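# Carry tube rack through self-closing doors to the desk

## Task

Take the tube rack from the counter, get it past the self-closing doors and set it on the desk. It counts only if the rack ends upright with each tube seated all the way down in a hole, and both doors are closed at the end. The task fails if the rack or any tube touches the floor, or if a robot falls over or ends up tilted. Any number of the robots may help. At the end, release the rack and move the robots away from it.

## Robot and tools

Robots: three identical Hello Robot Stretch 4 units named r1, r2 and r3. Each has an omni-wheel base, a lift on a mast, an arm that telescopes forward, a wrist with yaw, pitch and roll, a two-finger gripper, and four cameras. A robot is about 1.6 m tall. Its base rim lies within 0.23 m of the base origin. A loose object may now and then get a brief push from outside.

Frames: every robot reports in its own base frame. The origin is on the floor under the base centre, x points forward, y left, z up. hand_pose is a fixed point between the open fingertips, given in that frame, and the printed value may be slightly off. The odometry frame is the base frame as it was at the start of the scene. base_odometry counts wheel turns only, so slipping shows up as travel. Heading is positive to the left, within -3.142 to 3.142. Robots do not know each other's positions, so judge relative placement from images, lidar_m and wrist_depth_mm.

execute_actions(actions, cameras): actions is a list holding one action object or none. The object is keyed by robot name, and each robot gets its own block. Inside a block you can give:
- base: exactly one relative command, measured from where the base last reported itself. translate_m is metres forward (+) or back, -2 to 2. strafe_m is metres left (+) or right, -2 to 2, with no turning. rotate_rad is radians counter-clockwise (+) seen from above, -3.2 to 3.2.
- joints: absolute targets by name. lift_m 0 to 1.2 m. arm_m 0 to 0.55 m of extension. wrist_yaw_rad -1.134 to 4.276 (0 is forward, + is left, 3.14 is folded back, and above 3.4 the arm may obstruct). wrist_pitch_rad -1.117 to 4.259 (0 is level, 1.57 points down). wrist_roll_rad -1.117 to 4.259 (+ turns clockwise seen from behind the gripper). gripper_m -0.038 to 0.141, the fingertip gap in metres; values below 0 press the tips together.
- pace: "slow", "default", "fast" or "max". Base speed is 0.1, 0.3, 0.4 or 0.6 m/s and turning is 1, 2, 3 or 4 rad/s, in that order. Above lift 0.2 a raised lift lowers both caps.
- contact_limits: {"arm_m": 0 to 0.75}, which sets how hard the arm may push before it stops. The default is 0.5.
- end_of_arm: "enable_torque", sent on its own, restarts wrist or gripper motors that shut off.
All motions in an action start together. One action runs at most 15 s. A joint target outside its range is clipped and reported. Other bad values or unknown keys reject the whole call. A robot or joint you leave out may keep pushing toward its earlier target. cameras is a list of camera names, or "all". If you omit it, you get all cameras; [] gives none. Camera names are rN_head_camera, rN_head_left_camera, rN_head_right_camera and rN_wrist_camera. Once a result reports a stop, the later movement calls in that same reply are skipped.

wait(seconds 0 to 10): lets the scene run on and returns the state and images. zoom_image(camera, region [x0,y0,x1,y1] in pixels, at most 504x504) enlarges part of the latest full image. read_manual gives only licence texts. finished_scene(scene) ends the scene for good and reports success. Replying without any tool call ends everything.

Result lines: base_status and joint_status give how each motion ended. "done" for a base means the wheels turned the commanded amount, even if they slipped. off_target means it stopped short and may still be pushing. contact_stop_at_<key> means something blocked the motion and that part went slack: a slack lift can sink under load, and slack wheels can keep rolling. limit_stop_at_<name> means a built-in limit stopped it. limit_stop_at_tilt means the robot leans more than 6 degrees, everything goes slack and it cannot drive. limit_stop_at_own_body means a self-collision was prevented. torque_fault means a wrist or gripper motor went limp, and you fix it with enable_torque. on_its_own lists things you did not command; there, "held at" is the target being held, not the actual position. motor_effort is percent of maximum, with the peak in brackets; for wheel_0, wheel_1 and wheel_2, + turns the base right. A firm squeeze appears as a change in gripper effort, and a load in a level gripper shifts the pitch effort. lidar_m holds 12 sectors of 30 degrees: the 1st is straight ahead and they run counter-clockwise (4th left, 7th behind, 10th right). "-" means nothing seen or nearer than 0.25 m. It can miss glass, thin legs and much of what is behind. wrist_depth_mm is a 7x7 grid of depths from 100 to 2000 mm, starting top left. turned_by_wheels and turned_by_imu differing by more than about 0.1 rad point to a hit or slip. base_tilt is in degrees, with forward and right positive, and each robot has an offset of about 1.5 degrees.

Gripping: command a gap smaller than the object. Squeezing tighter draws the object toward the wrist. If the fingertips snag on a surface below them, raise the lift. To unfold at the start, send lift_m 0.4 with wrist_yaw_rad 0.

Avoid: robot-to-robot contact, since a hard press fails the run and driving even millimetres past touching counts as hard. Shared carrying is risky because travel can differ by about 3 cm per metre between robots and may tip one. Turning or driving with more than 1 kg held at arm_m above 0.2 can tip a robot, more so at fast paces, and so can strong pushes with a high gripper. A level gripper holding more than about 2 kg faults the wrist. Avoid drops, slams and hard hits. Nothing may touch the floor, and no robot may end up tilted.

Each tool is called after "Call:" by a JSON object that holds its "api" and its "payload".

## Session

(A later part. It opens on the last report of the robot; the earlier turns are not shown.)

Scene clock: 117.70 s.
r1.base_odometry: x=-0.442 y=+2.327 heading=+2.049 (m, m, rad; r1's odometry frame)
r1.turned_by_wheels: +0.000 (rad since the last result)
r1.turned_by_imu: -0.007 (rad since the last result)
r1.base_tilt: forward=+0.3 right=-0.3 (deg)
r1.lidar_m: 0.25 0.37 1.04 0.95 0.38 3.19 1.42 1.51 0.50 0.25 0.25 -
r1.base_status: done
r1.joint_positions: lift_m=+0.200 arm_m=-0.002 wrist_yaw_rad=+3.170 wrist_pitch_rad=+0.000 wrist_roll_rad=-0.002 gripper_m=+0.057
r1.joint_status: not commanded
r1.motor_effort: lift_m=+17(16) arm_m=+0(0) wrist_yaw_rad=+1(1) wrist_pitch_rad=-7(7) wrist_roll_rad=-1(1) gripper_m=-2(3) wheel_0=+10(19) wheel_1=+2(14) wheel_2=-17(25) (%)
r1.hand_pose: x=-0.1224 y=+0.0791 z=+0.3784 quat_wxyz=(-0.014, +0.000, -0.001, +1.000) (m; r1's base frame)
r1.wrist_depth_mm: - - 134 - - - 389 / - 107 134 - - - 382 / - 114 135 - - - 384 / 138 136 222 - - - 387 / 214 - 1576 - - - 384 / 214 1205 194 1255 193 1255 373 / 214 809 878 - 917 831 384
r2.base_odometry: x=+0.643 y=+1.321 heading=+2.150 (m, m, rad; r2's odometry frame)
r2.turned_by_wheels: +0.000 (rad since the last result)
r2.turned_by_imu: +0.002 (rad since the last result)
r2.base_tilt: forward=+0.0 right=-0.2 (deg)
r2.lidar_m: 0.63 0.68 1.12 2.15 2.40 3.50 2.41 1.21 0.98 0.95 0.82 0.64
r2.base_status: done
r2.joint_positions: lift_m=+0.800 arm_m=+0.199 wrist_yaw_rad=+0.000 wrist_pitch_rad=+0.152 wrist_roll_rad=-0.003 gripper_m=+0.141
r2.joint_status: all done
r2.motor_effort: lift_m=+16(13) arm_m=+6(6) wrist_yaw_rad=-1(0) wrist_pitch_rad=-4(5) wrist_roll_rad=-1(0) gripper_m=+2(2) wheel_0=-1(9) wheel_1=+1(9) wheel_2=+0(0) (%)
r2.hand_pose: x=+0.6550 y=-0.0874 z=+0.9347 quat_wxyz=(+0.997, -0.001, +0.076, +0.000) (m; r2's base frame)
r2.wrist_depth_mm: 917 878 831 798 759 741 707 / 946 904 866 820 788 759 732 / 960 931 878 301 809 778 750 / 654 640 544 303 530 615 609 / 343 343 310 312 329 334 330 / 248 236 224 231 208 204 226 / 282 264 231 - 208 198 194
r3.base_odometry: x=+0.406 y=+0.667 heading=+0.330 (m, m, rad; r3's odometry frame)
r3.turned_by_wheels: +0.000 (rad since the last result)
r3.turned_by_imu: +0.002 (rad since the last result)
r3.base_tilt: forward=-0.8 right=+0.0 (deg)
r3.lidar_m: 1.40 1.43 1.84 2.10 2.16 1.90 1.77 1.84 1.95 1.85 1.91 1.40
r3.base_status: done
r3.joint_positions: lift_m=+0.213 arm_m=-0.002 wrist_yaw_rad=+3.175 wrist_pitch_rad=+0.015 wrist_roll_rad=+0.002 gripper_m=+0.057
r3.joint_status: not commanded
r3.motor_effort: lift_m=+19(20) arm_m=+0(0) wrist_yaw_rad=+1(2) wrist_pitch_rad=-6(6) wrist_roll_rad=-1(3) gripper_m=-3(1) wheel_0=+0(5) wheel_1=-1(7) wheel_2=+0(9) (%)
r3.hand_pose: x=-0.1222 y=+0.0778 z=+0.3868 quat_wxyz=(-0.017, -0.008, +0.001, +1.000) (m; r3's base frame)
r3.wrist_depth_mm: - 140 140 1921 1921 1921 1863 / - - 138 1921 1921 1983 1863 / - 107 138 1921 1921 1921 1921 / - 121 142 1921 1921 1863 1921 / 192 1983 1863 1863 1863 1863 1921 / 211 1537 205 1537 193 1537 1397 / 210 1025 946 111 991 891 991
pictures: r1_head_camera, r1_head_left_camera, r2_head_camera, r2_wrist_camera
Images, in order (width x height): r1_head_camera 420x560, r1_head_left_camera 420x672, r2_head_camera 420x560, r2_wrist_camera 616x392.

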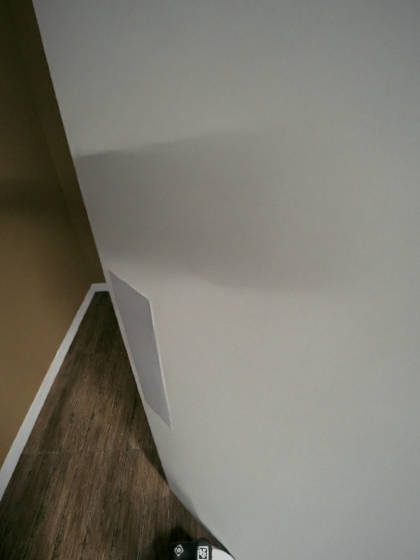

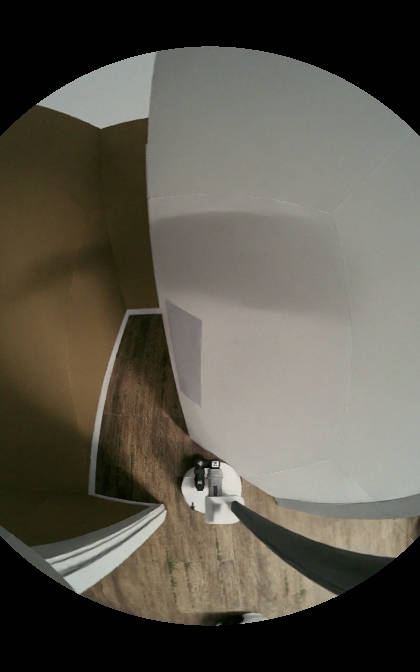

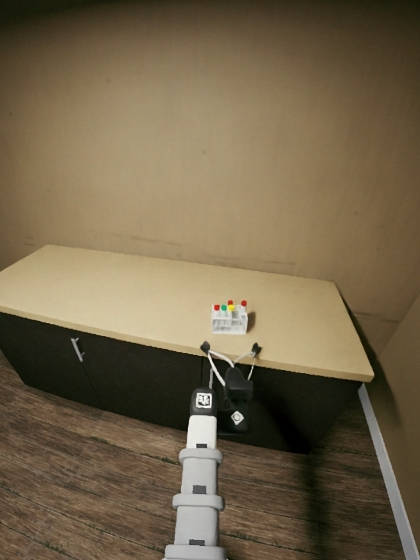

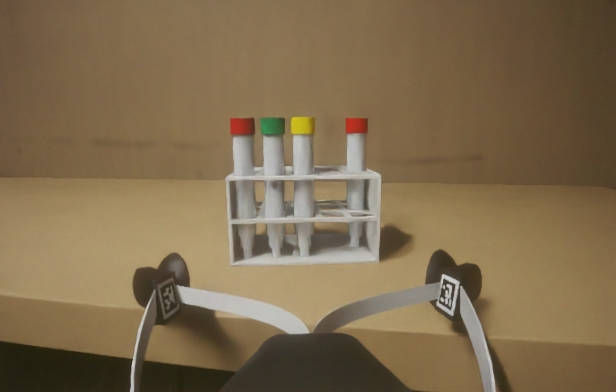

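Call:
{"api": "execute_actions", "payload": {"actions": [{"r1": {"base": {"translate_m": 0.4}}, "r2": {"joints": {"arm_m": 0.265}, "contact_limits": {"arm_m": 0.15}, "pace": "slow"}, "r3": {"base": {"translate_m": 0.75}}}], "cameras": ["r1_head_left_camera", "r2_wrist_camera", "r3_head_camera"]}}

Scene clock: 140.33 s.
r1.base_odometry: x=-0.626 y=+2.682 heading=+2.049 (m, m, rad; r1's odometry frame)
r1.turned_by_wheels: +0.000 (rad since the last result)
r1.turned_by_imu: -0.006 (rad since the last result)
r1.base_tilt: forward=+0.3 right=-0.3 (deg)
r1.lidar_m: 1.74 1.60 1.10 0.98 0.87 0.67 1.05 0.62 0.27 0.25 - 0.25
r1.base_status: done
r1.joint_positions: lift_m=+0.200 arm_m=-0.002 wrist_yaw_rad=+3.170 wrist_pitch_rad=+0.000 wrist_roll_rad=-0.002 gripper_m=+0.057
r1.joint_status: not commanded
r1.motor_effort: lift_m=+16(16) arm_m=+0(0) wrist_yaw_rad=+1(1) wrist_pitch_rad=-6(5) wrist_roll_rad=-1(0) gripper_m=-2(2) wheel_0=+9(20) wheel_1=-2(5) wheel_2=-7(24) (%)
r1.hand_pose: x=-0.1224 y=+0.0791 z=+0.3784 quat_wxyz=(-0.014, +0.000, -0.001, +1.000) (m; r1's base frame)
r1.wrist_depth_mm: - - 133 - - 676 676 / - 107 134 - - 668 683 / - 114 135 - - 676 683 / 138 136 222 - - 676 691 / 215 - 1205 - - 691 691 / 215 1205 194 1205 193 683 699 / 214 820 904 - 854 676 683
r2.base_odometry: x=+0.643 y=+1.321 heading=+2.150 (m, m, rad; r2's odometry frame)
r2.turned_by_wheels: +0.000 (rad since the last result)
r2.turned_by_imu: +0.002 (rad since the last result)
r2.base_tilt: forward=+0.0 right=-0.2 (deg)
r2.lidar_m: 0.62 0.69 1.11 2.15 2.41 3.48 2.39 1.20 0.98 0.95 0.80 0.62
r2.base_status: not commanded
r2.joint_positions: lift_m=+0.800 arm_m=+0.264 wrist_yaw_rad=+0.000 wrist_pitch_rad=+0.152 wrist_roll_rad=-0.003 gripper_m=+0.141
r2.joint_status: all done
r2.motor_effort: lift_m=+16(16) arm_m=+6(4) wrist_yaw_rad=-2(1) wrist_pitch_rad=-5(5) wrist_roll_rad=-1(0) gripper_m=-1(4) wheel_0=-1(1) wheel_1=+0(0) wheel_2=+0(0) (%)
r2.contact_limits: arm_m 0.15
r2.hand_pose: x=+0.7200 y=-0.0874 z=+0.9347 quat_wxyz=(+0.997, -0.001, +0.076, +0.000) (m; r2's base frame)
r2.wrist_depth_mm: 842 809 759 750 707 676 661 / 866 820 798 750 732 691 668 / 878 842 798 759 732 723 699 / 647 640 238 254 273 615 615 / 342 342 243 250 277 332 330 / 231 205 205 230 204 204 226 / 176 175 175 - 174 165 171
r3.base_odometry: x=+1.115 y=+0.910 heading=+0.330 (m, m, rad; r3's odometry frame)
r3.turned_by_wheels: +0.000 (rad since the last result)
r3.turned_by_imu: +0.002 (rad since the last result)
r3.base_tilt: forward=-0.7 right=+0.0 (deg)
r3.lidar_m: 0.89 0.77 0.78 1.94 2.20 2.70 2.53 2.58 1.91 1.79 0.92 0.69
r3.base_status: done
r3.joint_positions: lift_m=+0.213 arm_m=-0.002 wrist_yaw_rad=+3.175 wrist_pitch_rad=+0.015 wrist_roll_rad=+0.002 gripper_m=+0.057
r3.joint_status: not commanded
r3.motor_effort: lift_m=+20(20) arm_m=+0(0) wrist_yaw_rad=+2(1) wrist_pitch_rad=-6(5) wrist_roll_rad=-1(2) gripper_m=+0(1) wheel_0=+1(5) wheel_1=-1(2) wheel_2=+1(7) (%)
r3.hand_pose: x=-0.1222 y=+0.0778 z=+0.3868 quat_wxyz=(-0.017, -0.008, +0.001, +1.000) (m; r3's base frame)
r3.wrist_depth_mm: - 140 139 - - - - / - - 139 - - - - / - 107 138 - - - - / - 121 142 - - - - / 192 - - - - - - / 211 1576 205 1537 194 1430 1464 / 209 1008 946 111 976 891 991
pictures: r1_head_left_camera, r2_wrist_camera, r3_head_camera
Images, in order (width x height): r1_head_left_camera 420x672, r2_wrist_camera 616x392, r3_head_camera 420x560.

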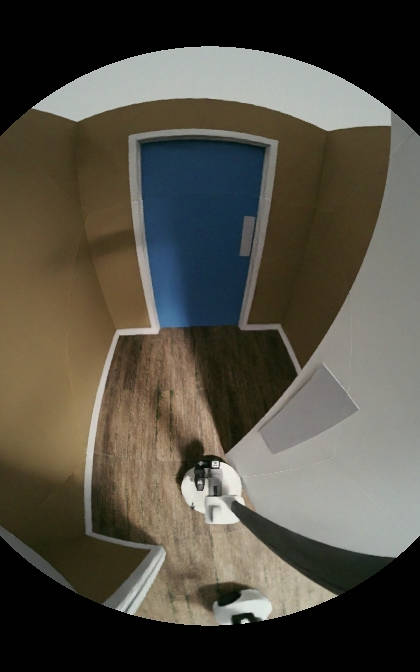

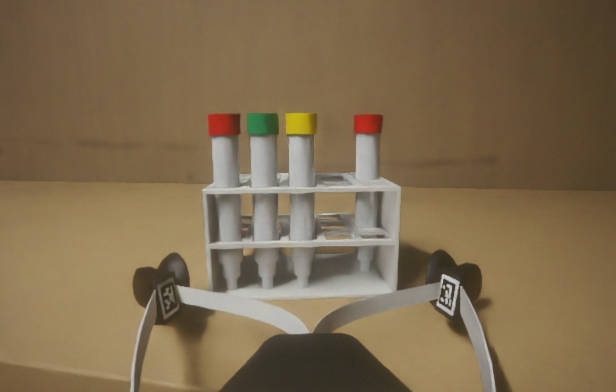

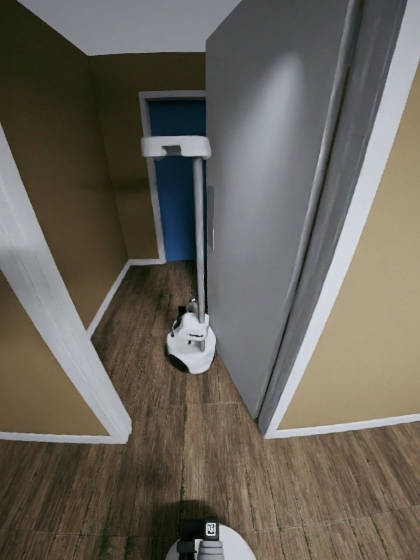

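Call:
{"api": "execute_actions", "payload": {"actions": [{"r1": {"base": {"strafe_m": -0.45}, "pace": "default"}, "r2": {"base": {"strafe_m": 0.005}, "joints": {"lift_m": 0.812}, "pace": "slow"}, "r3": {"base": {"strafe_m": 0.12}}}], "cameras": ["r1_head_left_camera", "r2_wrist_camera", "r3_head_camera"]}}

Scene clock: 151.97 s.
r1.base_odometry: x=-0.272 y=+2.881 heading=+1.971 (m, m, rad; r1's odometry frame)
r1.turned_by_wheels: -0.078 (rad since the last result)
r1.turned_by_imu: +0.054 (rad since the last result)
r1.base_tilt: forward=+0.3 right=-0.3 (deg)
r1.lidar_m: 1.72 1.82 1.32 1.22 0.81 0.87 1.04 0.26 0.25 - 0.25 0.27
r1.base_status: strafe_m contact_stop (by the wheels' count: -0.405 of -0.450)
r1.joint_positions: lift_m=+0.200 arm_m=-0.002 wrist_yaw_rad=+3.170 wrist_pitch_rad=+0.000 wrist_roll_rad=-0.002 gripper_m=+0.057
r1.joint_status: not commanded
r1.on_its_own: the wheels are slack since a contact_stop
r1.motor_effort: lift_m=+18(18) arm_m=+0(0) wrist_yaw_rad=+1(4) wrist_pitch_rad=-6(9) wrist_roll_rad=-2(0) gripper_m=-3(3) wheel_0=+0(36) wheel_1=+0(36) wheel_2=+0(7) (%)
r1.hand_pose: x=-0.1224 y=+0.0791 z=+0.3783 quat_wxyz=(-0.014, +0.000, -0.001, +1.000) (m; r1's base frame)
r1.wrist_depth_mm: - - 133 - - - - / - 107 134 - - - - / - 114 135 - - - - / 138 136 221 - - - - / 214 530 - 1708 1756 - 1708 / 215 500 194 1160 193 1255 1138 / 214 459 904 - 904 820 842
r2.base_odometry: x=+0.639 y=+1.318 heading=+2.149 (m, m, rad; r2's odometry frame)
r2.turned_by_wheels: +0.000 (rad since the last result)
r2.turned_by_imu: +0.001 (rad since the last result)
r2.base_tilt: forward=+0.0 right=-0.2 (deg)
r2.lidar_m: 0.64 0.70 1.10 2.14 2.39 3.48 2.42 1.20 0.97 0.96 0.80 0.64
r2.base_status: done
r2.joint_positions: lift_m=+0.812 arm_m=+0.264 wrist_yaw_rad=+0.000 wrist_pitch_rad=+0.152 wrist_roll_rad=-0.003 gripper_m=+0.141
r2.joint_status: all done
r2.motor_effort: lift_m=+22(24) arm_m=+6(6) wrist_yaw_rad=-2(2) wrist_pitch_rad=-4(5) wrist_roll_rad=-1(1) gripper_m=+2(0) wheel_0=-3(7) wheel_1=+0(3) wheel_2=+0(1) (%)
r2.hand_pose: x=+0.7200 y=-0.0874 z=+0.9462 quat_wxyz=(+0.997, -0.001, +0.076, +0.000) (m; r2's base frame)
r2.wrist_depth_mm: 842 809 759 741 707 683 661 / 878 820 798 750 723 707 676 / 904 854 820 768 750 715 699 / 723 715 521 238 512 668 683 / 375 377 247 247 287 366 364 / 254 226 226 248 225 224 249 / 192 193 194 - 192 182 193
r3.base_odometry: x=+1.076 y=+1.024 heading=+0.330 (m, m, rad; r3's odometry frame)
r3.turned_by_wheels: +0.000 (rad since the last result)
r3.turned_by_imu: +0.001 (rad since the last result)
r3.base_tilt: forward=-0.7 right=+0.0 (deg)
r3.lidar_m: 1.04 0.69 0.80 1.95 2.07 2.70 2.52 2.61 2.03 1.91 0.92 0.74
r3.base_status: done
r3.joint_positions: lift_m=+0.213 arm_m=-0.002 wrist_yaw_rad=+3.175 wrist_pitch_rad=+0.015 wrist_roll_rad=+0.002 gripper_m=+0.057
r3.joint_status: not commanded
r3.motor_effort: lift_m=+20(19) arm_m=+0(0) wrist_yaw_rad=+1(2) wrist_pitch_rad=-5(5) wrist_roll_rad=-2(3) gripper_m=-4(1) wheel_0=+2(8) wheel_1=-3(8) wheel_2=-1(1) (%)
r3.hand_pose: x=-0.1222 y=+0.0778 z=+0.3868 quat_wxyz=(-0.017, -0.008, +0.001, +1.000) (m; r3's base frame)
r3.wrist_depth_mm: - 140 140 - - - - / - - 138 - - - - / - 107 138 - - - - / - 121 143 - - - - / 193 - - - - - - / 211 1537 206 1537 193 1464 1430 / 209 1025 960 111 991 891 976
pictures: r1_head_left_camera, r2_wrist_camera, r3_head_camera
Images, in order (width x height): r1_head_left_camera 420x672, r2_wrist_camera 616x392, r3_head_camera 420x560.

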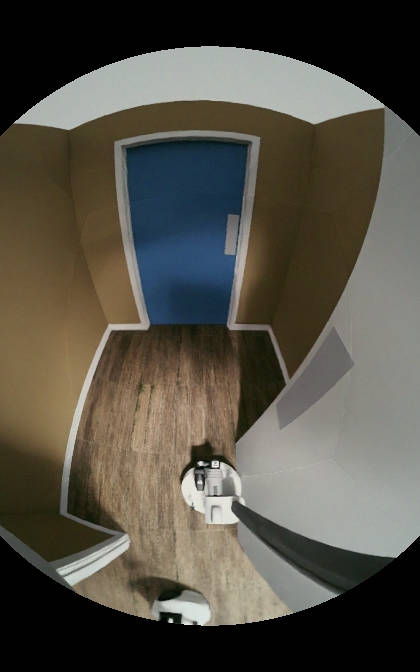

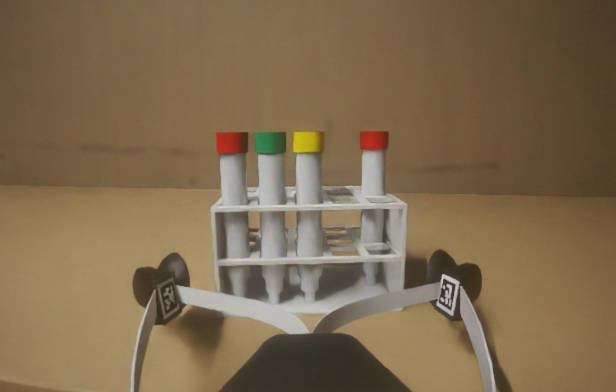

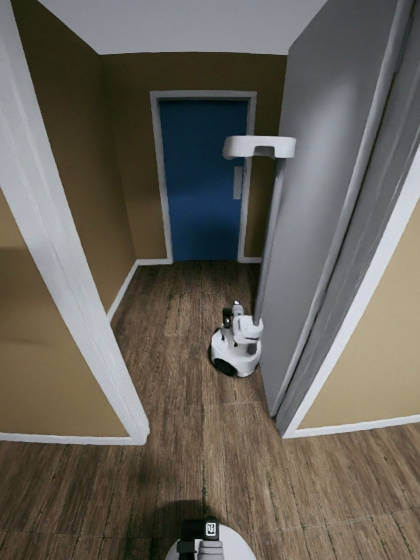

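Call:
{"api": "execute_actions", "payload": {"actions": [{"r1": {"base": {"translate_m": 0.3}, "pace": "slow"}, "r2": {"joints": {"arm_m": 0.31}, "contact_limits": {"arm_m": 0.1}, "pace": "slow"}}], "cameras": ["r1_head_right_camera", "r2_wrist_camera", "r3_head_camera"]}}

Scene clock: 159.20 s.
r1.base_odometry: x=-0.389 y=+3.157 heading=+1.971 (m, m, rad; r1's odometry frame)
r1.turned_by_wheels: +0.000 (rad since the last result)
r1.turned_by_imu: -0.004 (rad since the last result)
r1.base_tilt: forward=+0.4 right=-0.3 (deg)
r1.lidar_m: 1.43 1.53 1.34 1.26 1.21 1.04 0.77 0.26 0.25 0.81 0.84 1.10
r1.base_status: done
r1.joint_positions: lift_m=+0.200 arm_m=-0.002 wrist_yaw_rad=+3.170 wrist_pitch_rad=+0.000 wrist_roll_rad=-0.002 gripper_m=+0.057
r1.joint_status: not commanded
r1.motor_effort: lift_m=+18(18) arm_m=+1(0) wrist_yaw_rad=+1(1) wrist_pitch_rad=-4(7) wrist_roll_rad=+2(2) gripper_m=-1(3) wheel_0=+7(13) wheel_1=+1(5) wheel_2=-5(17) (%)
r1.hand_pose: x=-0.1224 y=+0.0791 z=+0.3783 quat_wxyz=(-0.014, +0.000, -0.001, +1.000) (m; r1's base frame)
r1.wrist_depth_mm: - - 133 - - - 891 / - 107 134 - - - 904 / - 114 135 - - - 891 / 138 136 222 - - - 917 / 215 535 809 1708 1756 - 917 / 215 500 195 1255 192 1138 917 / 214 462 798 - 917 820 878
r2.base_odometry: x=+0.639 y=+1.318 heading=+2.149 (m, m, rad; r2's odometry frame)
r2.turned_by_wheels: +0.000 (rad since the last result)
r2.turned_by_imu: +0.002 (rad since the last result)
r2.base_tilt: forward=+0.0 right=-0.2 (deg)
r2.lidar_m: 0.62 0.71 1.10 2.16 2.41 3.50 2.42 1.21 0.97 0.96 0.78 0.61
r2.base_status: not commanded
r2.joint_positions: lift_m=+0.812 arm_m=+0.309 wrist_yaw_rad=+0.000 wrist_pitch_rad=+0.152 wrist_roll_rad=-0.003 gripper_m=+0.141
r2.joint_status: all done
r2.motor_effort: lift_m=+22(22) arm_m=+6(7) wrist_yaw_rad=-2(2) wrist_pitch_rad=-5(5) wrist_roll_rad=-1(0) gripper_m=+0(2) wheel_0=-3(3) wheel_1=+1(0) wheel_2=+0(0) (%)
r2.contact_limits: arm_m 0.1
r2.hand_pose: x=+0.7650 y=-0.0874 z=+0.9462 quat_wxyz=(+0.997, -0.001, +0.076, +0.000) (m; r2's base frame)
r2.wrist_depth_mm: 788 759 723 699 661 640 621 / 809 788 741 715 683 661 634 / 854 809 750 723 699 683 654 / 723 715 196 196 508 676 661 / 377 377 197 202 228 368 362 / 254 225 202 197 196 224 249 / 192 193 193 - 191 181 193
r3.base_odometry: x=+1.076 y=+1.024 heading=+0.330 (m, m, rad; r3's odometry frame)
r3.turned_by_wheels: +0.000 (rad since the last result)
r3.turned_by_imu: +0.001 (rad since the last result)
r3.base_tilt: forward=-0.8 right=+0.0 (deg)
r3.lidar_m: 1.34 0.69 0.79 1.94 2.10 2.67 2.54 2.61 2.06 1.93 0.90 0.76
r3.base_status: not commanded
r3.joint_positions: lift_m=+0.213 arm_m=-0.002 wrist_yaw_rad=+3.175 wrist_pitch_rad=+0.015 wrist_roll_rad=+0.002 gripper_m=+0.057
r3.joint_status: not commanded
r3.motor_effort: lift_m=+20(20) arm_m=+0(0) wrist_yaw_rad=+2(3) wrist_pitch_rad=-4(5) wrist_roll_rad=-2(2) gripper_m=-4(3) wheel_0=+2(2) wheel_1=-3(2) wheel_2=+0(0) (%)
r3.hand_pose: x=-0.1222 y=+0.0778 z=+0.3868 quat_wxyz=(-0.017, -0.008, +0.001, +1.000) (m; r3's base frame)
r3.wrist_depth_mm: - 140 140 - - - - / - - 139 - - - - / - 107 139 - - - - / - 121 143 - - - - / 191 - - - - - - / 211 1576 205 1537 193 1430 1430 / 209 1008 960 111 976 904 991
pictures: r1_head_right_camera, r2_wrist_camera, r3_head_camera
Images, in order (width x height): r1_head_right_camera 420x672, r2_wrist_camera 616x392, r3_head_camera 420x560.

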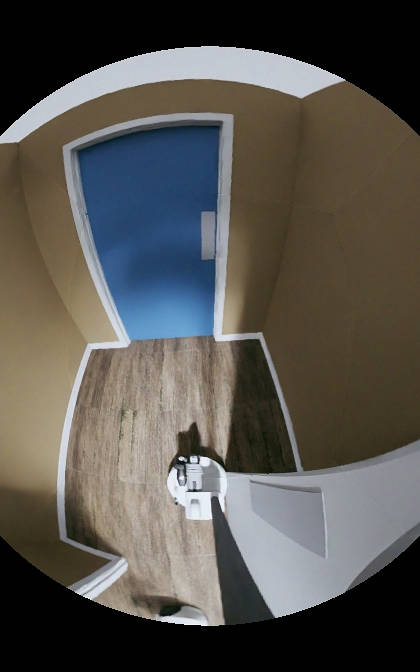

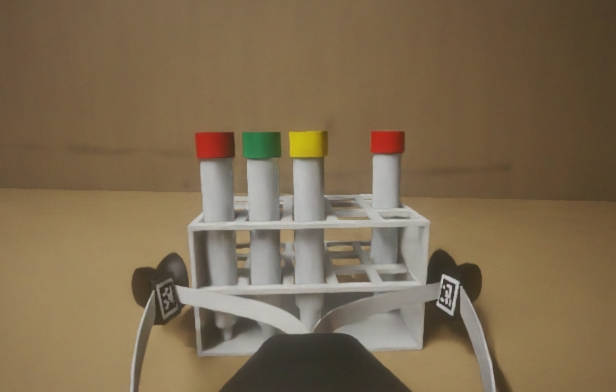

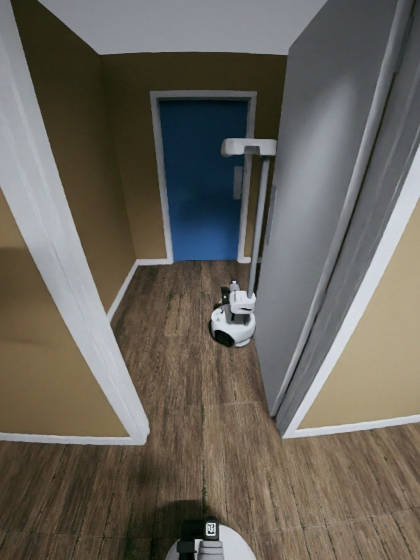

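Call:
{"api": "execute_actions", "payload": {"actions": [{"r2": {"joints": {"arm_m": 0.325}, "contact_limits": {"arm_m": 0.1}, "pace": "slow"}, "r3": {"base": {"strafe_m": -0.15}}}], "cameras": ["r2_head_camera", "r2_wrist_camera", "r3_head_camera"]}}

Scene clock: 184.67 s.
r1.base_odometry: x=-0.389 y=+3.157 heading=+1.971 (m, m, rad; r1's odometry frame)
r1.turned_by_wheels: +0.000 (rad since the last result)
r1.turned_by_imu: -0.002 (rad since the last result)
r1.base_tilt: forward=+0.4 right=-0.3 (deg)
r1.lidar_m: 1.43 1.51 1.33 1.24 1.23 1.02 0.80 0.27 0.25 0.82 0.83 1.10
r1.base_status: not commanded
r1.joint_positions: lift_m=+0.200 arm_m=-0.002 wrist_yaw_rad=+3.170 wrist_pitch_rad=+0.000 wrist_roll_rad=-0.002 gripper_m=+0.057
r1.joint_status: not commanded
r1.motor_effort: lift_m=+18(18) arm_m=+0(0) wrist_yaw_rad=+1(2) wrist_pitch_rad=-5(6) wrist_roll_rad=+0(0) gripper_m=-2(3) wheel_0=+7(7) wheel_1=+1(1) wheel_2=-5(5) (%)
r1.hand_pose: x=-0.1224 y=+0.0791 z=+0.3783 quat_wxyz=(-0.014, +0.000, -0.001, +1.000) (m; r1's base frame)
r1.wrist_depth_mm: - - 134 - - - 891 / - 107 134 - - - 891 / - 114 135 - - - 891 / 138 137 222 - - - 904 / 214 535 809 1464 - - 917 / 214 496 194 1255 193 1138 904 / 214 466 798 - 917 831 891
r2.base_odometry: x=+0.639 y=+1.318 heading=+2.149 (m, m, rad; r2's odometry frame)
r2.turned_by_wheels: +0.000 (rad since the last result)
r2.turned_by_imu: +0.001 (rad since the last result)
r2.base_tilt: forward=+0.0 right=-0.2 (deg)
r2.lidar_m: 0.64 0.70 1.10 2.13 2.41 3.50 2.42 1.22 0.97 0.96 0.76 0.62
r2.base_status: not commanded
r2.joint_positions: lift_m=+0.812 arm_m=+0.324 wrist_yaw_rad=+0.000 wrist_pitch_rad=+0.152 wrist_roll_rad=-0.003 gripper_m=+0.141
r2.joint_status: all done
r2.motor_effort: lift_m=+22(22) arm_m=+6(4) wrist_yaw_rad=-1(1) wrist_pitch_rad=-5(5) wrist_roll_rad=+0(2) gripper_m=+4(2) wheel_0=-3(3) wheel_1=+0(1) wheel_2=+0(0) (%)
r2.contact_limits: arm_m 0.1
r2.hand_pose: x=+0.7800 y=-0.0874 z=+0.9462 quat_wxyz=(+0.997, -0.001, +0.076, +0.000) (m; r2's base frame)
r2.wrist_depth_mm: 778 750 707 683 654 627 609 / 809 768 732 699 676 640 627 / 820 798 750 699 683 661 640 / 715 715 195 195 265 668 654 / 375 377 197 203 224 364 362 / 254 225 201 197 198 222 248 / 192 192 193 - 191 189 193
r3.base_odometry: x=+1.125 y=+0.882 heading=+0.330 (m, m, rad; r3's odometry frame)
r3.turned_by_wheels: +0.000 (rad since the last result)
r3.turned_by_imu: +0.000 (rad since the last result)
r3.base_tilt: forward=-0.7 right=-0.1 (deg)
r3.lidar_m: 0.96 0.80 0.81 1.99 2.23 2.70 2.53 2.61 1.90 1.76 0.91 0.69
r3.base_status: done
r3.joint_positions: lift_m=+0.213 arm_m=-0.002 wrist_yaw_rad=+3.175 wrist_pitch_rad=+0.015 wrist_roll_rad=+0.002 gripper_m=+0.057
r3.joint_status: not commanded
r3.motor_effort: lift_m=+20(20) arm_m=+0(0) wrist_yaw_rad=+3(1) wrist_pitch_rad=-6(6) wrist_roll_rad=-2(3) gripper_m=-6(3) wheel_0=+0(7) wheel_1=+0(3) wheel_2=+0(1) (%)
r3.hand_pose: x=-0.1222 y=+0.0778 z=+0.3868 quat_wxyz=(-0.017, -0.008, +0.001, +1.000) (m; r3's base frame)
r3.wrist_depth_mm: - 140 140 - - - - / - - 138 - - - - / - 107 138 - - - - / - 121 142 - - - - / 192 - - - - - - / 211 1576 206 1537 194 1464 1430 / 209 1025 946 111 991 891 991
pictures: r2_head_camera, r2_wrist_camera, r3_head_camera
Images, in order (width x height): r2_head_camera 420x560, r2_wrist_camera 616x392, r3_head_camera 420x560.

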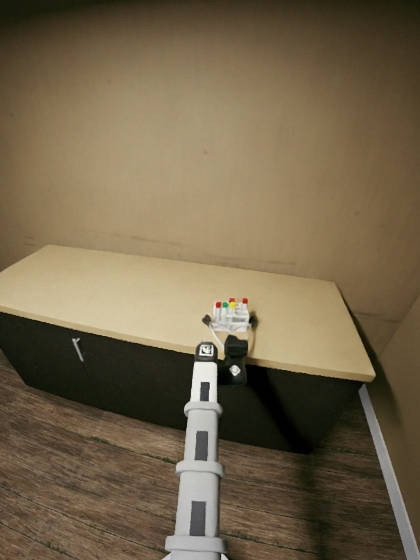

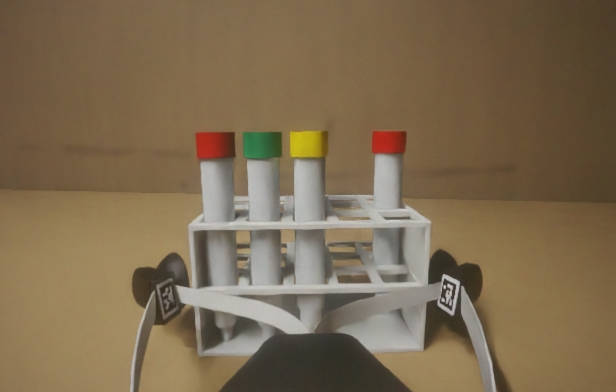

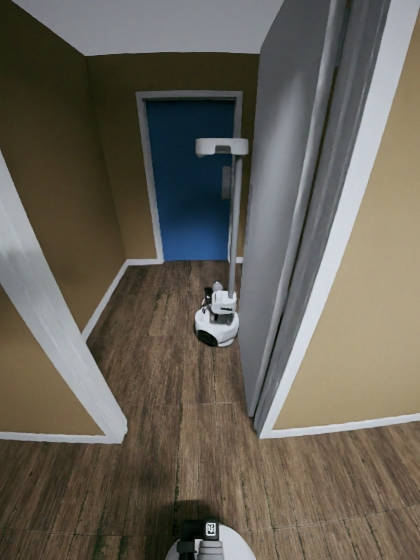

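Call:
{"api": "execute_actions", "payload": {"actions": [{"r2": {"joints": {"gripper_m": 0.07}}, "r3": {"base": {"translate_m": 0.8}}}], "cameras": ["r2_head_camera", "r2_wrist_camera", "r3_head_camera"]}}

Scene clock: 191.53 s.
r1.base_odometry: x=-0.389 y=+3.157 heading=+1.971 (m, m, rad; r1's odometry frame)
r1.turned_by_wheels: +0.000 (rad since the last result)
r1.turned_by_imu: -0.003 (rad since the last result)
r1.base_tilt: forward=+0.3 right=-0.4 (deg)
r1.lidar_m: 1.41 1.51 1.33 1.26 1.22 0.55 0.50 0.25 0.25 0.82 0.84 1.09
r1.base_status: not commanded
r1.joint_positions: lift_m=+0.200 arm_m=-0.002 wrist_yaw_rad=+3.170 wrist_pitch_rad=+0.000 wrist_roll_rad=-0.002 gripper_m=+0.057
r1.joint_status: not commanded
r1.motor_effort: lift_m=+18(18) arm_m=+0(0) wrist_yaw_rad=+1(1) wrist_pitch_rad=-6(5) wrist_roll_rad=-4(1) gripper_m=-2(2) wheel_0=+7(7) wheel_1=+1(1) wheel_2=-5(5) (%)
r1.hand_pose: x=-0.1224 y=+0.0791 z=+0.3783 quat_wxyz=(-0.014, +0.000, -0.001, +1.000) (m; r1's base frame)
r1.wrist_depth_mm: - - 133 - - - 904 / - 107 134 - - - 904 / - 114 135 - - - 917 / 138 136 222 647 - - 917 / 214 539 809 - - - 917 / 214 496 194 654 192 1138 904 / 214 462 741 - 854 820 878
r2.base_odometry: x=+0.639 y=+1.318 heading=+2.149 (m, m, rad; r2's odometry frame)
r2.turned_by_wheels: +0.000 (rad since the last result)
r2.turned_by_imu: +0.002 (rad since the last result)
r2.base_tilt: forward=+0.1 right=-0.2 (deg)
r2.lidar_m: 0.62 0.70 1.10 2.15 2.40 3.50 2.41 1.21 0.98 0.96 0.80 0.63
r2.base_status: not commanded
r2.joint_positions: lift_m=+0.812 arm_m=+0.324 wrist_yaw_rad=+0.000 wrist_pitch_rad=+0.153 wrist_roll_rad=-0.003 gripper_m=+0.070
r2.joint_status: all done
r2.motor_effort: lift_m=+22(22) arm_m=+6(6) wrist_yaw_rad=-2(2) wrist_pitch_rad=-7(8) wrist_roll_rad=-2(2) gripper_m=-17(15) wheel_0=-3(3) wheel_1=+0(0) wheel_2=+0(0) (%)
r2.hand_pose: x=+0.7800 y=-0.0874 z=+0.9459 quat_wxyz=(+0.997, -0.001, +0.077, +0.000) (m; r2's base frame)
r2.wrist_depth_mm: 778 750 715 691 647 634 609 / 798 768 741 699 676 647 627 / 831 788 174 707 683 661 640 / 699 707 179 181 500 676 640 / 373 373 182 185 211 364 359 / 251 183 185 190 194 182 246 / 190 187 183 - 186 188 191
r3.base_odometry: x=+1.882 y=+1.141 heading=+0.330 (m, m, rad; r3's odometry frame)
r3.turned_by_wheels: +0.000 (rad since the last result)
r3.turned_by_imu: +0.002 (rad since the last result)
r3.base_tilt: forward=-0.7 right=+0.0 (deg)
r3.lidar_m: 0.52 1.78 1.27 0.56 0.56 2.99 3.36 3.41 0.29 0.25 0.25 0.34
r3.base_status: done
r3.joint_positions: lift_m=+0.213 arm_m=-0.002 wrist_yaw_rad=+3.175 wrist_pitch_rad=+0.015 wrist_roll_rad=+0.002 gripper_m=+0.057
r3.joint_status: not commanded
r3.motor_effort: lift_m=+20(20) arm_m=+0(0) wrist_yaw_rad=+2(2) wrist_pitch_rad=-6(5) wrist_roll_rad=-2(1) gripper_m=-4(2) wheel_0=-1(5) wheel_1=+1(2) wheel_2=+0(8) (%)
r3.hand_pose: x=-0.1222 y=+0.0778 z=+0.3868 quat_wxyz=(-0.017, -0.008, +0.001, +1.000) (m; r3's base frame)
r3.wrist_depth_mm: - 140 140 - - - - / - - 138 - - - - / - 107 138 - - - - / - 121 143 - - - - / 192 - - - - - - / 211 1499 205 1537 193 1464 1430 / 210 1025 960 111 991 891 991
pictures: r2_head_camera, r2_wrist_camera, r3_head_camera
Images, in order (width x height): r2_head_camera 420x560, r2_wrist_camera 616x392, r3_head_camera 420x560.

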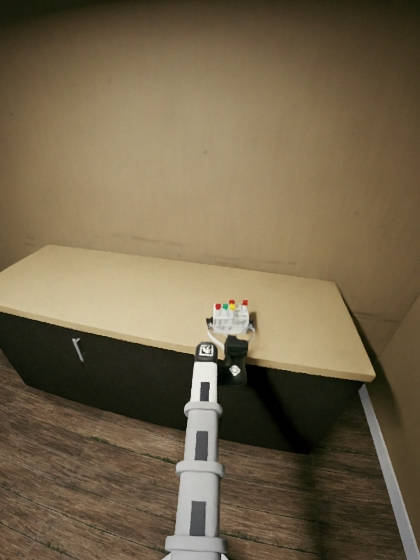

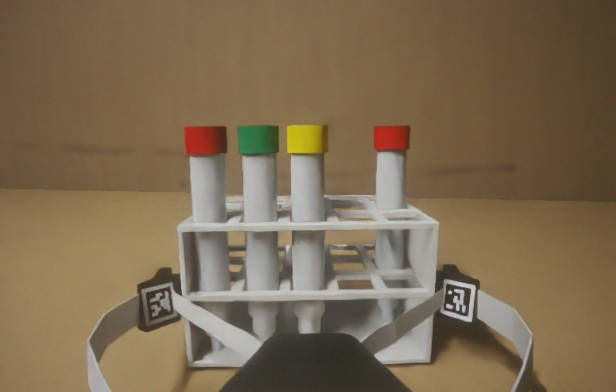

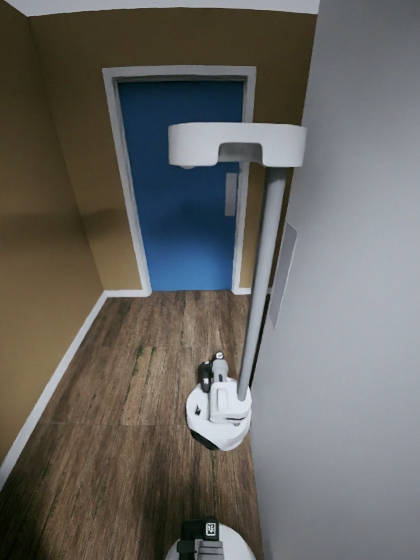

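Call:
{"api": "execute_actions", "payload": {"actions": [{"r1": {"base": {"translate_m": 0.8}, "pace": "fast"}, "r2": {"joints": {"gripper_m": 0.05, "lift_m": 0.87}, "pace": "slow"}, "r3": {"base": {"translate_m": 0.66}}}], "cameras": ["r1_head_camera", "r2_head_camera", "r2_wrist_camera", "r3_head_right_camera"]}}

Scene clock: 200.60 s.
r1.base_odometry: x=-0.701 y=+3.893 heading=+1.971 (m, m, rad; r1's odometry frame)
r1.turned_by_wheels: +0.000 (rad since the last result)
r1.turned_by_imu: -0.007 (rad since the last result)
r1.base_tilt: forward=+0.4 right=-0.3 (deg)
r1.lidar_m: 0.67 0.71 0.94 1.30 1.33 0.79 0.66 0.82 0.80 0.73 0.78 0.65
r1.base_status: done
r1.joint_positions: lift_m=+0.200 arm_m=-0.002 wrist_yaw_rad=+3.170 wrist_pitch_rad=+0.000 wrist_roll_rad=-0.002 gripper_m=+0.057
r1.joint_status: not commanded
r1.motor_effort: lift_m=+18(17) arm_m=+0(0) wrist_yaw_rad=+1(1) wrist_pitch_rad=-8(5) wrist_roll_rad=+1(0) gripper_m=-2(2) wheel_0=+1(15) wheel_1=+0(9) wheel_2=+2(17) (%)
r1.hand_pose: x=-0.1224 y=+0.0791 z=+0.3783 quat_wxyz=(-0.014, +0.000, -0.001, +1.000) (m; r1's base frame)
r1.wrist_depth_mm: - - 133 - - 1618 1661 / - 107 134 - - 1661 1708 / - 114 135 1060 - 1661 1661 / 138 136 222 831 - 1661 1708 / 214 1661 976 1078 - 1661 1661 / 213 1205 193 778 193 1255 1229 / 214 809 854 - 854 820 878
r2.base_odometry: x=+0.639 y=+1.318 heading=+2.149 (m, m, rad; r2's odometry frame)
r2.turned_by_wheels: +0.000 (rad since the last result)
r2.turned_by_imu: +0.002 (rad since the last result)
r2.base_tilt: forward=+0.0 right=-0.2 (deg)
r2.lidar_m: 0.64 0.71 1.10 2.16 2.39 3.49 2.43 1.19 0.97 0.97 0.79 0.63
r2.base_status: not commanded
r2.joint_positions: lift_m=+0.870 arm_m=+0.324 wrist_yaw_rad=+0.000 wrist_pitch_rad=+0.153 wrist_roll_rad=-0.003 gripper_m=+0.050
r2.joint_status: all done
r2.motor_effort: lift_m=+22(23) arm_m=+6(6) wrist_yaw_rad=-2(2) wrist_pitch_rad=-8(8) wrist_roll_rad=-2(1) gripper_m=-19(21) wheel_0=-3(3) wheel_1=+0(0) wheel_2=+0(0) (%)
r2.hand_pose: x=+0.7800 y=-0.0874 z=+1.0039 quat_wxyz=(+0.997, -0.001, +0.077, +0.000) (m; r2's base frame)
r2.wrist_depth_mm: 778 750 715 683 654 634 615 / 798 768 732 707 676 640 621 / 831 798 167 699 683 661 640 / 842 798 172 174 203 683 647 / 549 549 175 178 201 535 530 / 370 175 178 184 190 176 362 / 279 281 189 - 181 278 276
r3.base_odometry: x=+2.506 y=+1.355 heading=+0.330 (m, m, rad; r3's odometry frame)
r3.turned_by_wheels: +0.000 (rad since the last result)
r3.turned_by_imu: +0.005 (rad since the last result)
r3.base_tilt: forward=-0.7 right=+0.0 (deg)
r3.lidar_m: 0.65 1.61 1.29 1.21 1.10 0.92 4.22 0.32 0.25 - 0.91 0.72
r3.base_status: done
r3.joint_positions: lift_m=+0.213 arm_m=-0.002 wrist_yaw_rad=+3.175 wrist_pitch_rad=+0.015 wrist_roll_rad=+0.002 gripper_m=+0.057
r3.joint_status: not commanded
r3.motor_effort: lift_m=+20(20) arm_m=+0(0) wrist_yaw_rad=+1(1) wrist_pitch_rad=-5(5) wrist_roll_rad=-1(3) gripper_m=-6(2) wheel_0=+5(18) wheel_1=-4(8) wheel_2=+1(9) (%)
r3.hand_pose: x=-0.1222 y=+0.0778 z=+0.3868 quat_wxyz=(-0.017, -0.008, +0.001, +1.000) (m; r3's base frame)
r3.wrist_depth_mm: - 140 139 - - - 831 / - - 138 - - - 842 / - 107 138 - - - 842 / - 121 142 - - - 842 / 192 512 - - - - 842 / 211 580 206 1499 194 1464 831 / 210 539 960 111 976 891 820
pictures: r1_head_camera, r2_head_camera, r2_wrist_camera, r3_head_right_camera
Images, in order (width x height): r1_head_camera 420x560, r2_head_camera 420x560, r2_wrist_camera 616x392, r3_head_right_camera 420x672.

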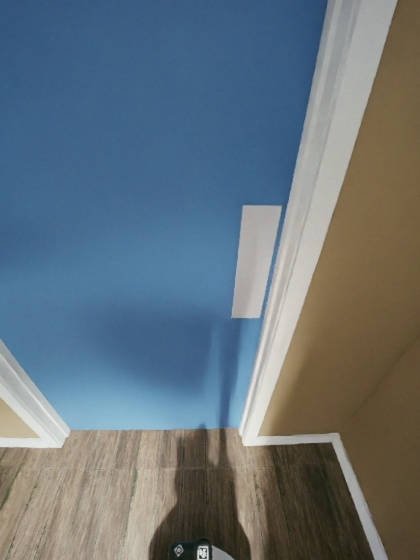

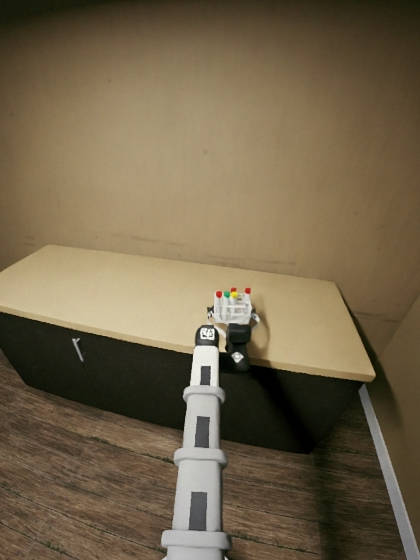

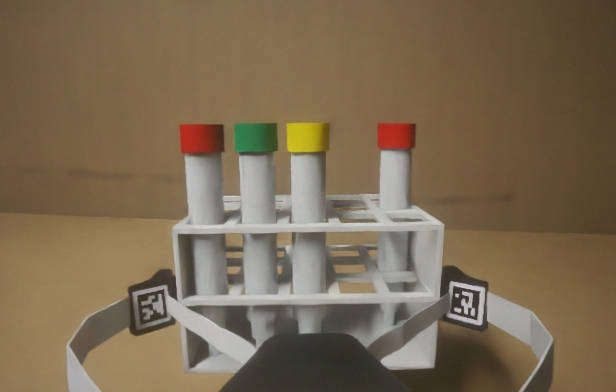

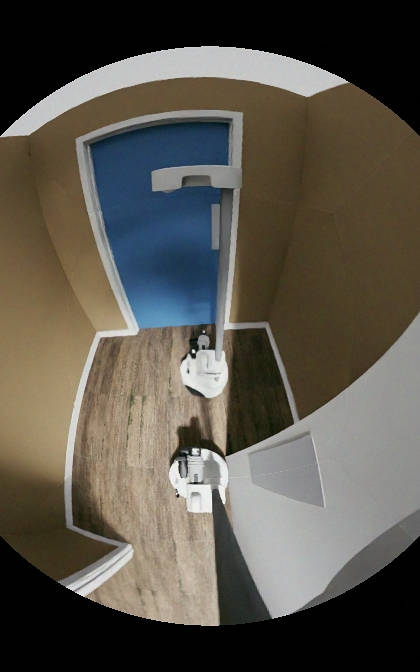

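Call:
{"api": "execute_actions", "payload": {"actions": [{"r1": {"base": {"strafe_m": 0.2}}, "r2": {"base": {"rotate_rad": -1.74}, "joints": {"arm_m": 0.0}}, "r3": {"base": {"strafe_m": -0.04}, "pace": "slow"}}], "cameras": ["r1_head_camera", "r2_head_right_camera", "r2_wrist_camera"]}}

Scene clock: 255.80 s.
r1.base_odometry: x=-0.885 y=+3.815 heading=+1.971 (m, m, rad; r1's odometry frame)
r1.turned_by_wheels: +0.000 (rad since the last result)
r1.turned_by_imu: -0.002 (rad since the last result)
r1.base_tilt: forward=+0.4 right=-0.2 (deg)
r1.lidar_m: 0.68 0.69 0.84 1.11 1.13 1.52 0.68 0.67 1.02 0.95 0.91 0.72
r1.base_status: done
r1.joint_positions: lift_m=+0.200 arm_m=-0.002 wrist_yaw_rad=+3.170 wrist_pitch_rad=+0.000 wrist_roll_rad=-0.002 gripper_m=+0.057
r1.joint_status: not commanded
r1.motor_effort: lift_m=+17(18) arm_m=+0(1) wrist_yaw_rad=+1(1) wrist_pitch_rad=-6(7) wrist_roll_rad=+0(2) gripper_m=-2(1) wheel_0=-1(10) wheel_1=+1(7) wheel_2=+0(6) (%)
r1.hand_pose: x=-0.1224 y=+0.0791 z=+0.3783 quat_wxyz=(-0.014, +0.000, -0.001, +1.000) (m; r1's base frame)
r1.wrist_depth_mm: - - 133 - 1618 1618 1397 / - 107 134 - 1661 1708 1397 / - 114 135 - 1661 1661 1397 / 138 136 222 - 1708 1708 1397 / 214 976 1042 - 1661 1708 1397 / 214 854 194 960 193 1255 1229 / 213 798 798 - 917 820 891
r2.base_odometry: x=+0.639 y=+1.318 heading=+0.409 (m, m, rad; r2's odometry frame)
r2.turned_by_wheels: -1.740 (rad since the last result)
r2.turned_by_imu: -1.728 (rad since the last result)
r2.base_tilt: forward=+0.0 right=-0.3 (deg)
r2.lidar_m: 0.40 0.99 0.66 0.63 0.66 0.89 2.14 2.26 3.08 3.44 1.32 0.45
r2.base_status: done
r2.joint_positions: lift_m=+0.870 arm_m=+0.004 wrist_yaw_rad=+0.000 wrist_pitch_rad=+0.154 wrist_roll_rad=-0.003 gripper_m=+0.050
r2.joint_status: all done
joint sent to its limit — the command would take r2.arm_m past its lower limit, so that joint was sent only as far as its limit.
r2.motor_effort: lift_m=+22(22) arm_m=-6(7) wrist_yaw_rad=+0(1) wrist_pitch_rad=-9(9) wrist_roll_rad=-1(2) gripper_m=-17(24) wheel_0=+0(10) wheel_1=+0(7) wheel_2=+0(8) (%)
r2.hand_pose: x=+0.4595 y=-0.0875 z=+1.0038 quat_wxyz=(+0.997, -0.001, +0.077, +0.000) (m; r2's base frame)
r2.wrist_depth_mm: 691 691 683 691 707 699 691 / 715 707 707 715 707 707 715 / 741 732 168 723 715 732 732 / 750 759 172 175 204 750 759 / 778 778 176 179 201 778 768 / 798 175 177 186 190 176 788 / 820 820 190 - 181 820 820
r3.base_odometry: x=+2.519 y=+1.318 heading=+0.330 (m, m, rad; r3's odometry frame)
r3.turned_by_wheels: +0.000 (rad since the last result)
r3.turned_by_imu: +0.001 (rad since the last result)
r3.base_tilt: forward=-0.7 right=+0.0 (deg)
r3.lidar_m: 0.66 0.69 1.31 1.24 1.09 0.97 4.20 0.26 0.25 - 0.86 1.12
r3.base_status: done
r3.joint_positions: lift_m=+0.213 arm_m=-0.002 wrist_yaw_rad=+3.175 wrist_pitch_rad=+0.015 wrist_roll_rad=+0.002 gripper_m=+0.057
r3.joint_status: not commanded
r3.motor_effort: lift_m=+20(20) arm_m=+0(0) wrist_yaw_rad=+1(0) wrist_pitch_rad=-6(6) wrist_roll_rad=-2(2) gripper_m=-3(0) wheel_0=+4(10) wheel_1=-3(7) wheel_2=+0(1) (%)
r3.hand_pose: x=-0.1222 y=+0.0778 z=+0.3868 quat_wxyz=(-0.017, -0.008, +0.001, +1.000) (m; r3's base frame)
r3.wrist_depth_mm: - 140 140 - - - 854 / - - 138 - - - 866 / - 107 138 - - - 866 / - 121 143 - - - 854 / 191 473 - - - - 878 / 211 530 206 1499 193 1464 878 / 209 492 878 111 991 904 866
pictures: r1_head_camera, r2_head_right_camera, r2_wrist_camera
Images, in order (width x height): r1_head_camera 420x560, r2_head_right_camera 420x672, r2_wrist_camera 616x392.

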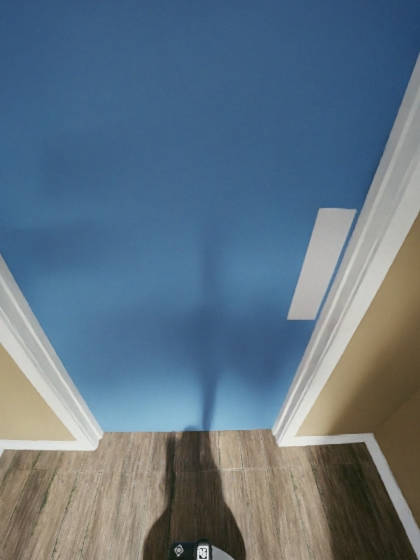

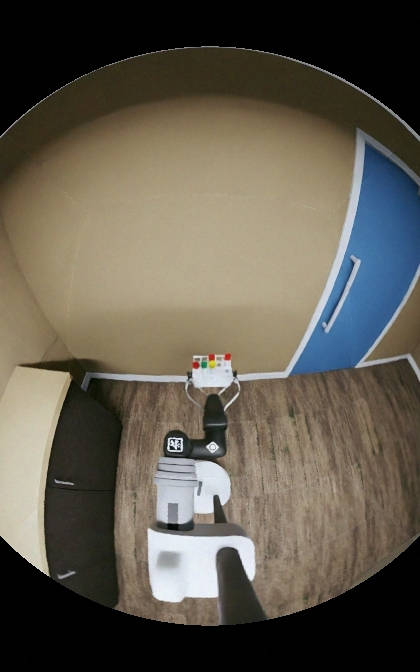

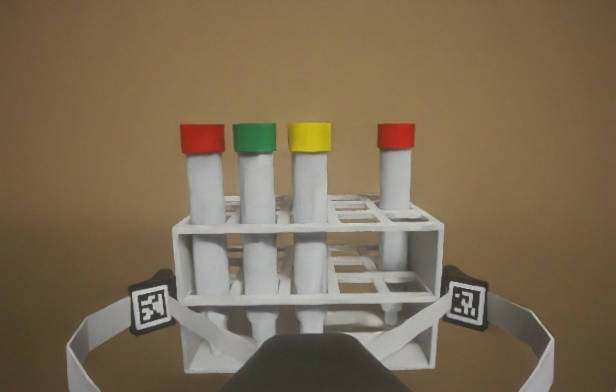

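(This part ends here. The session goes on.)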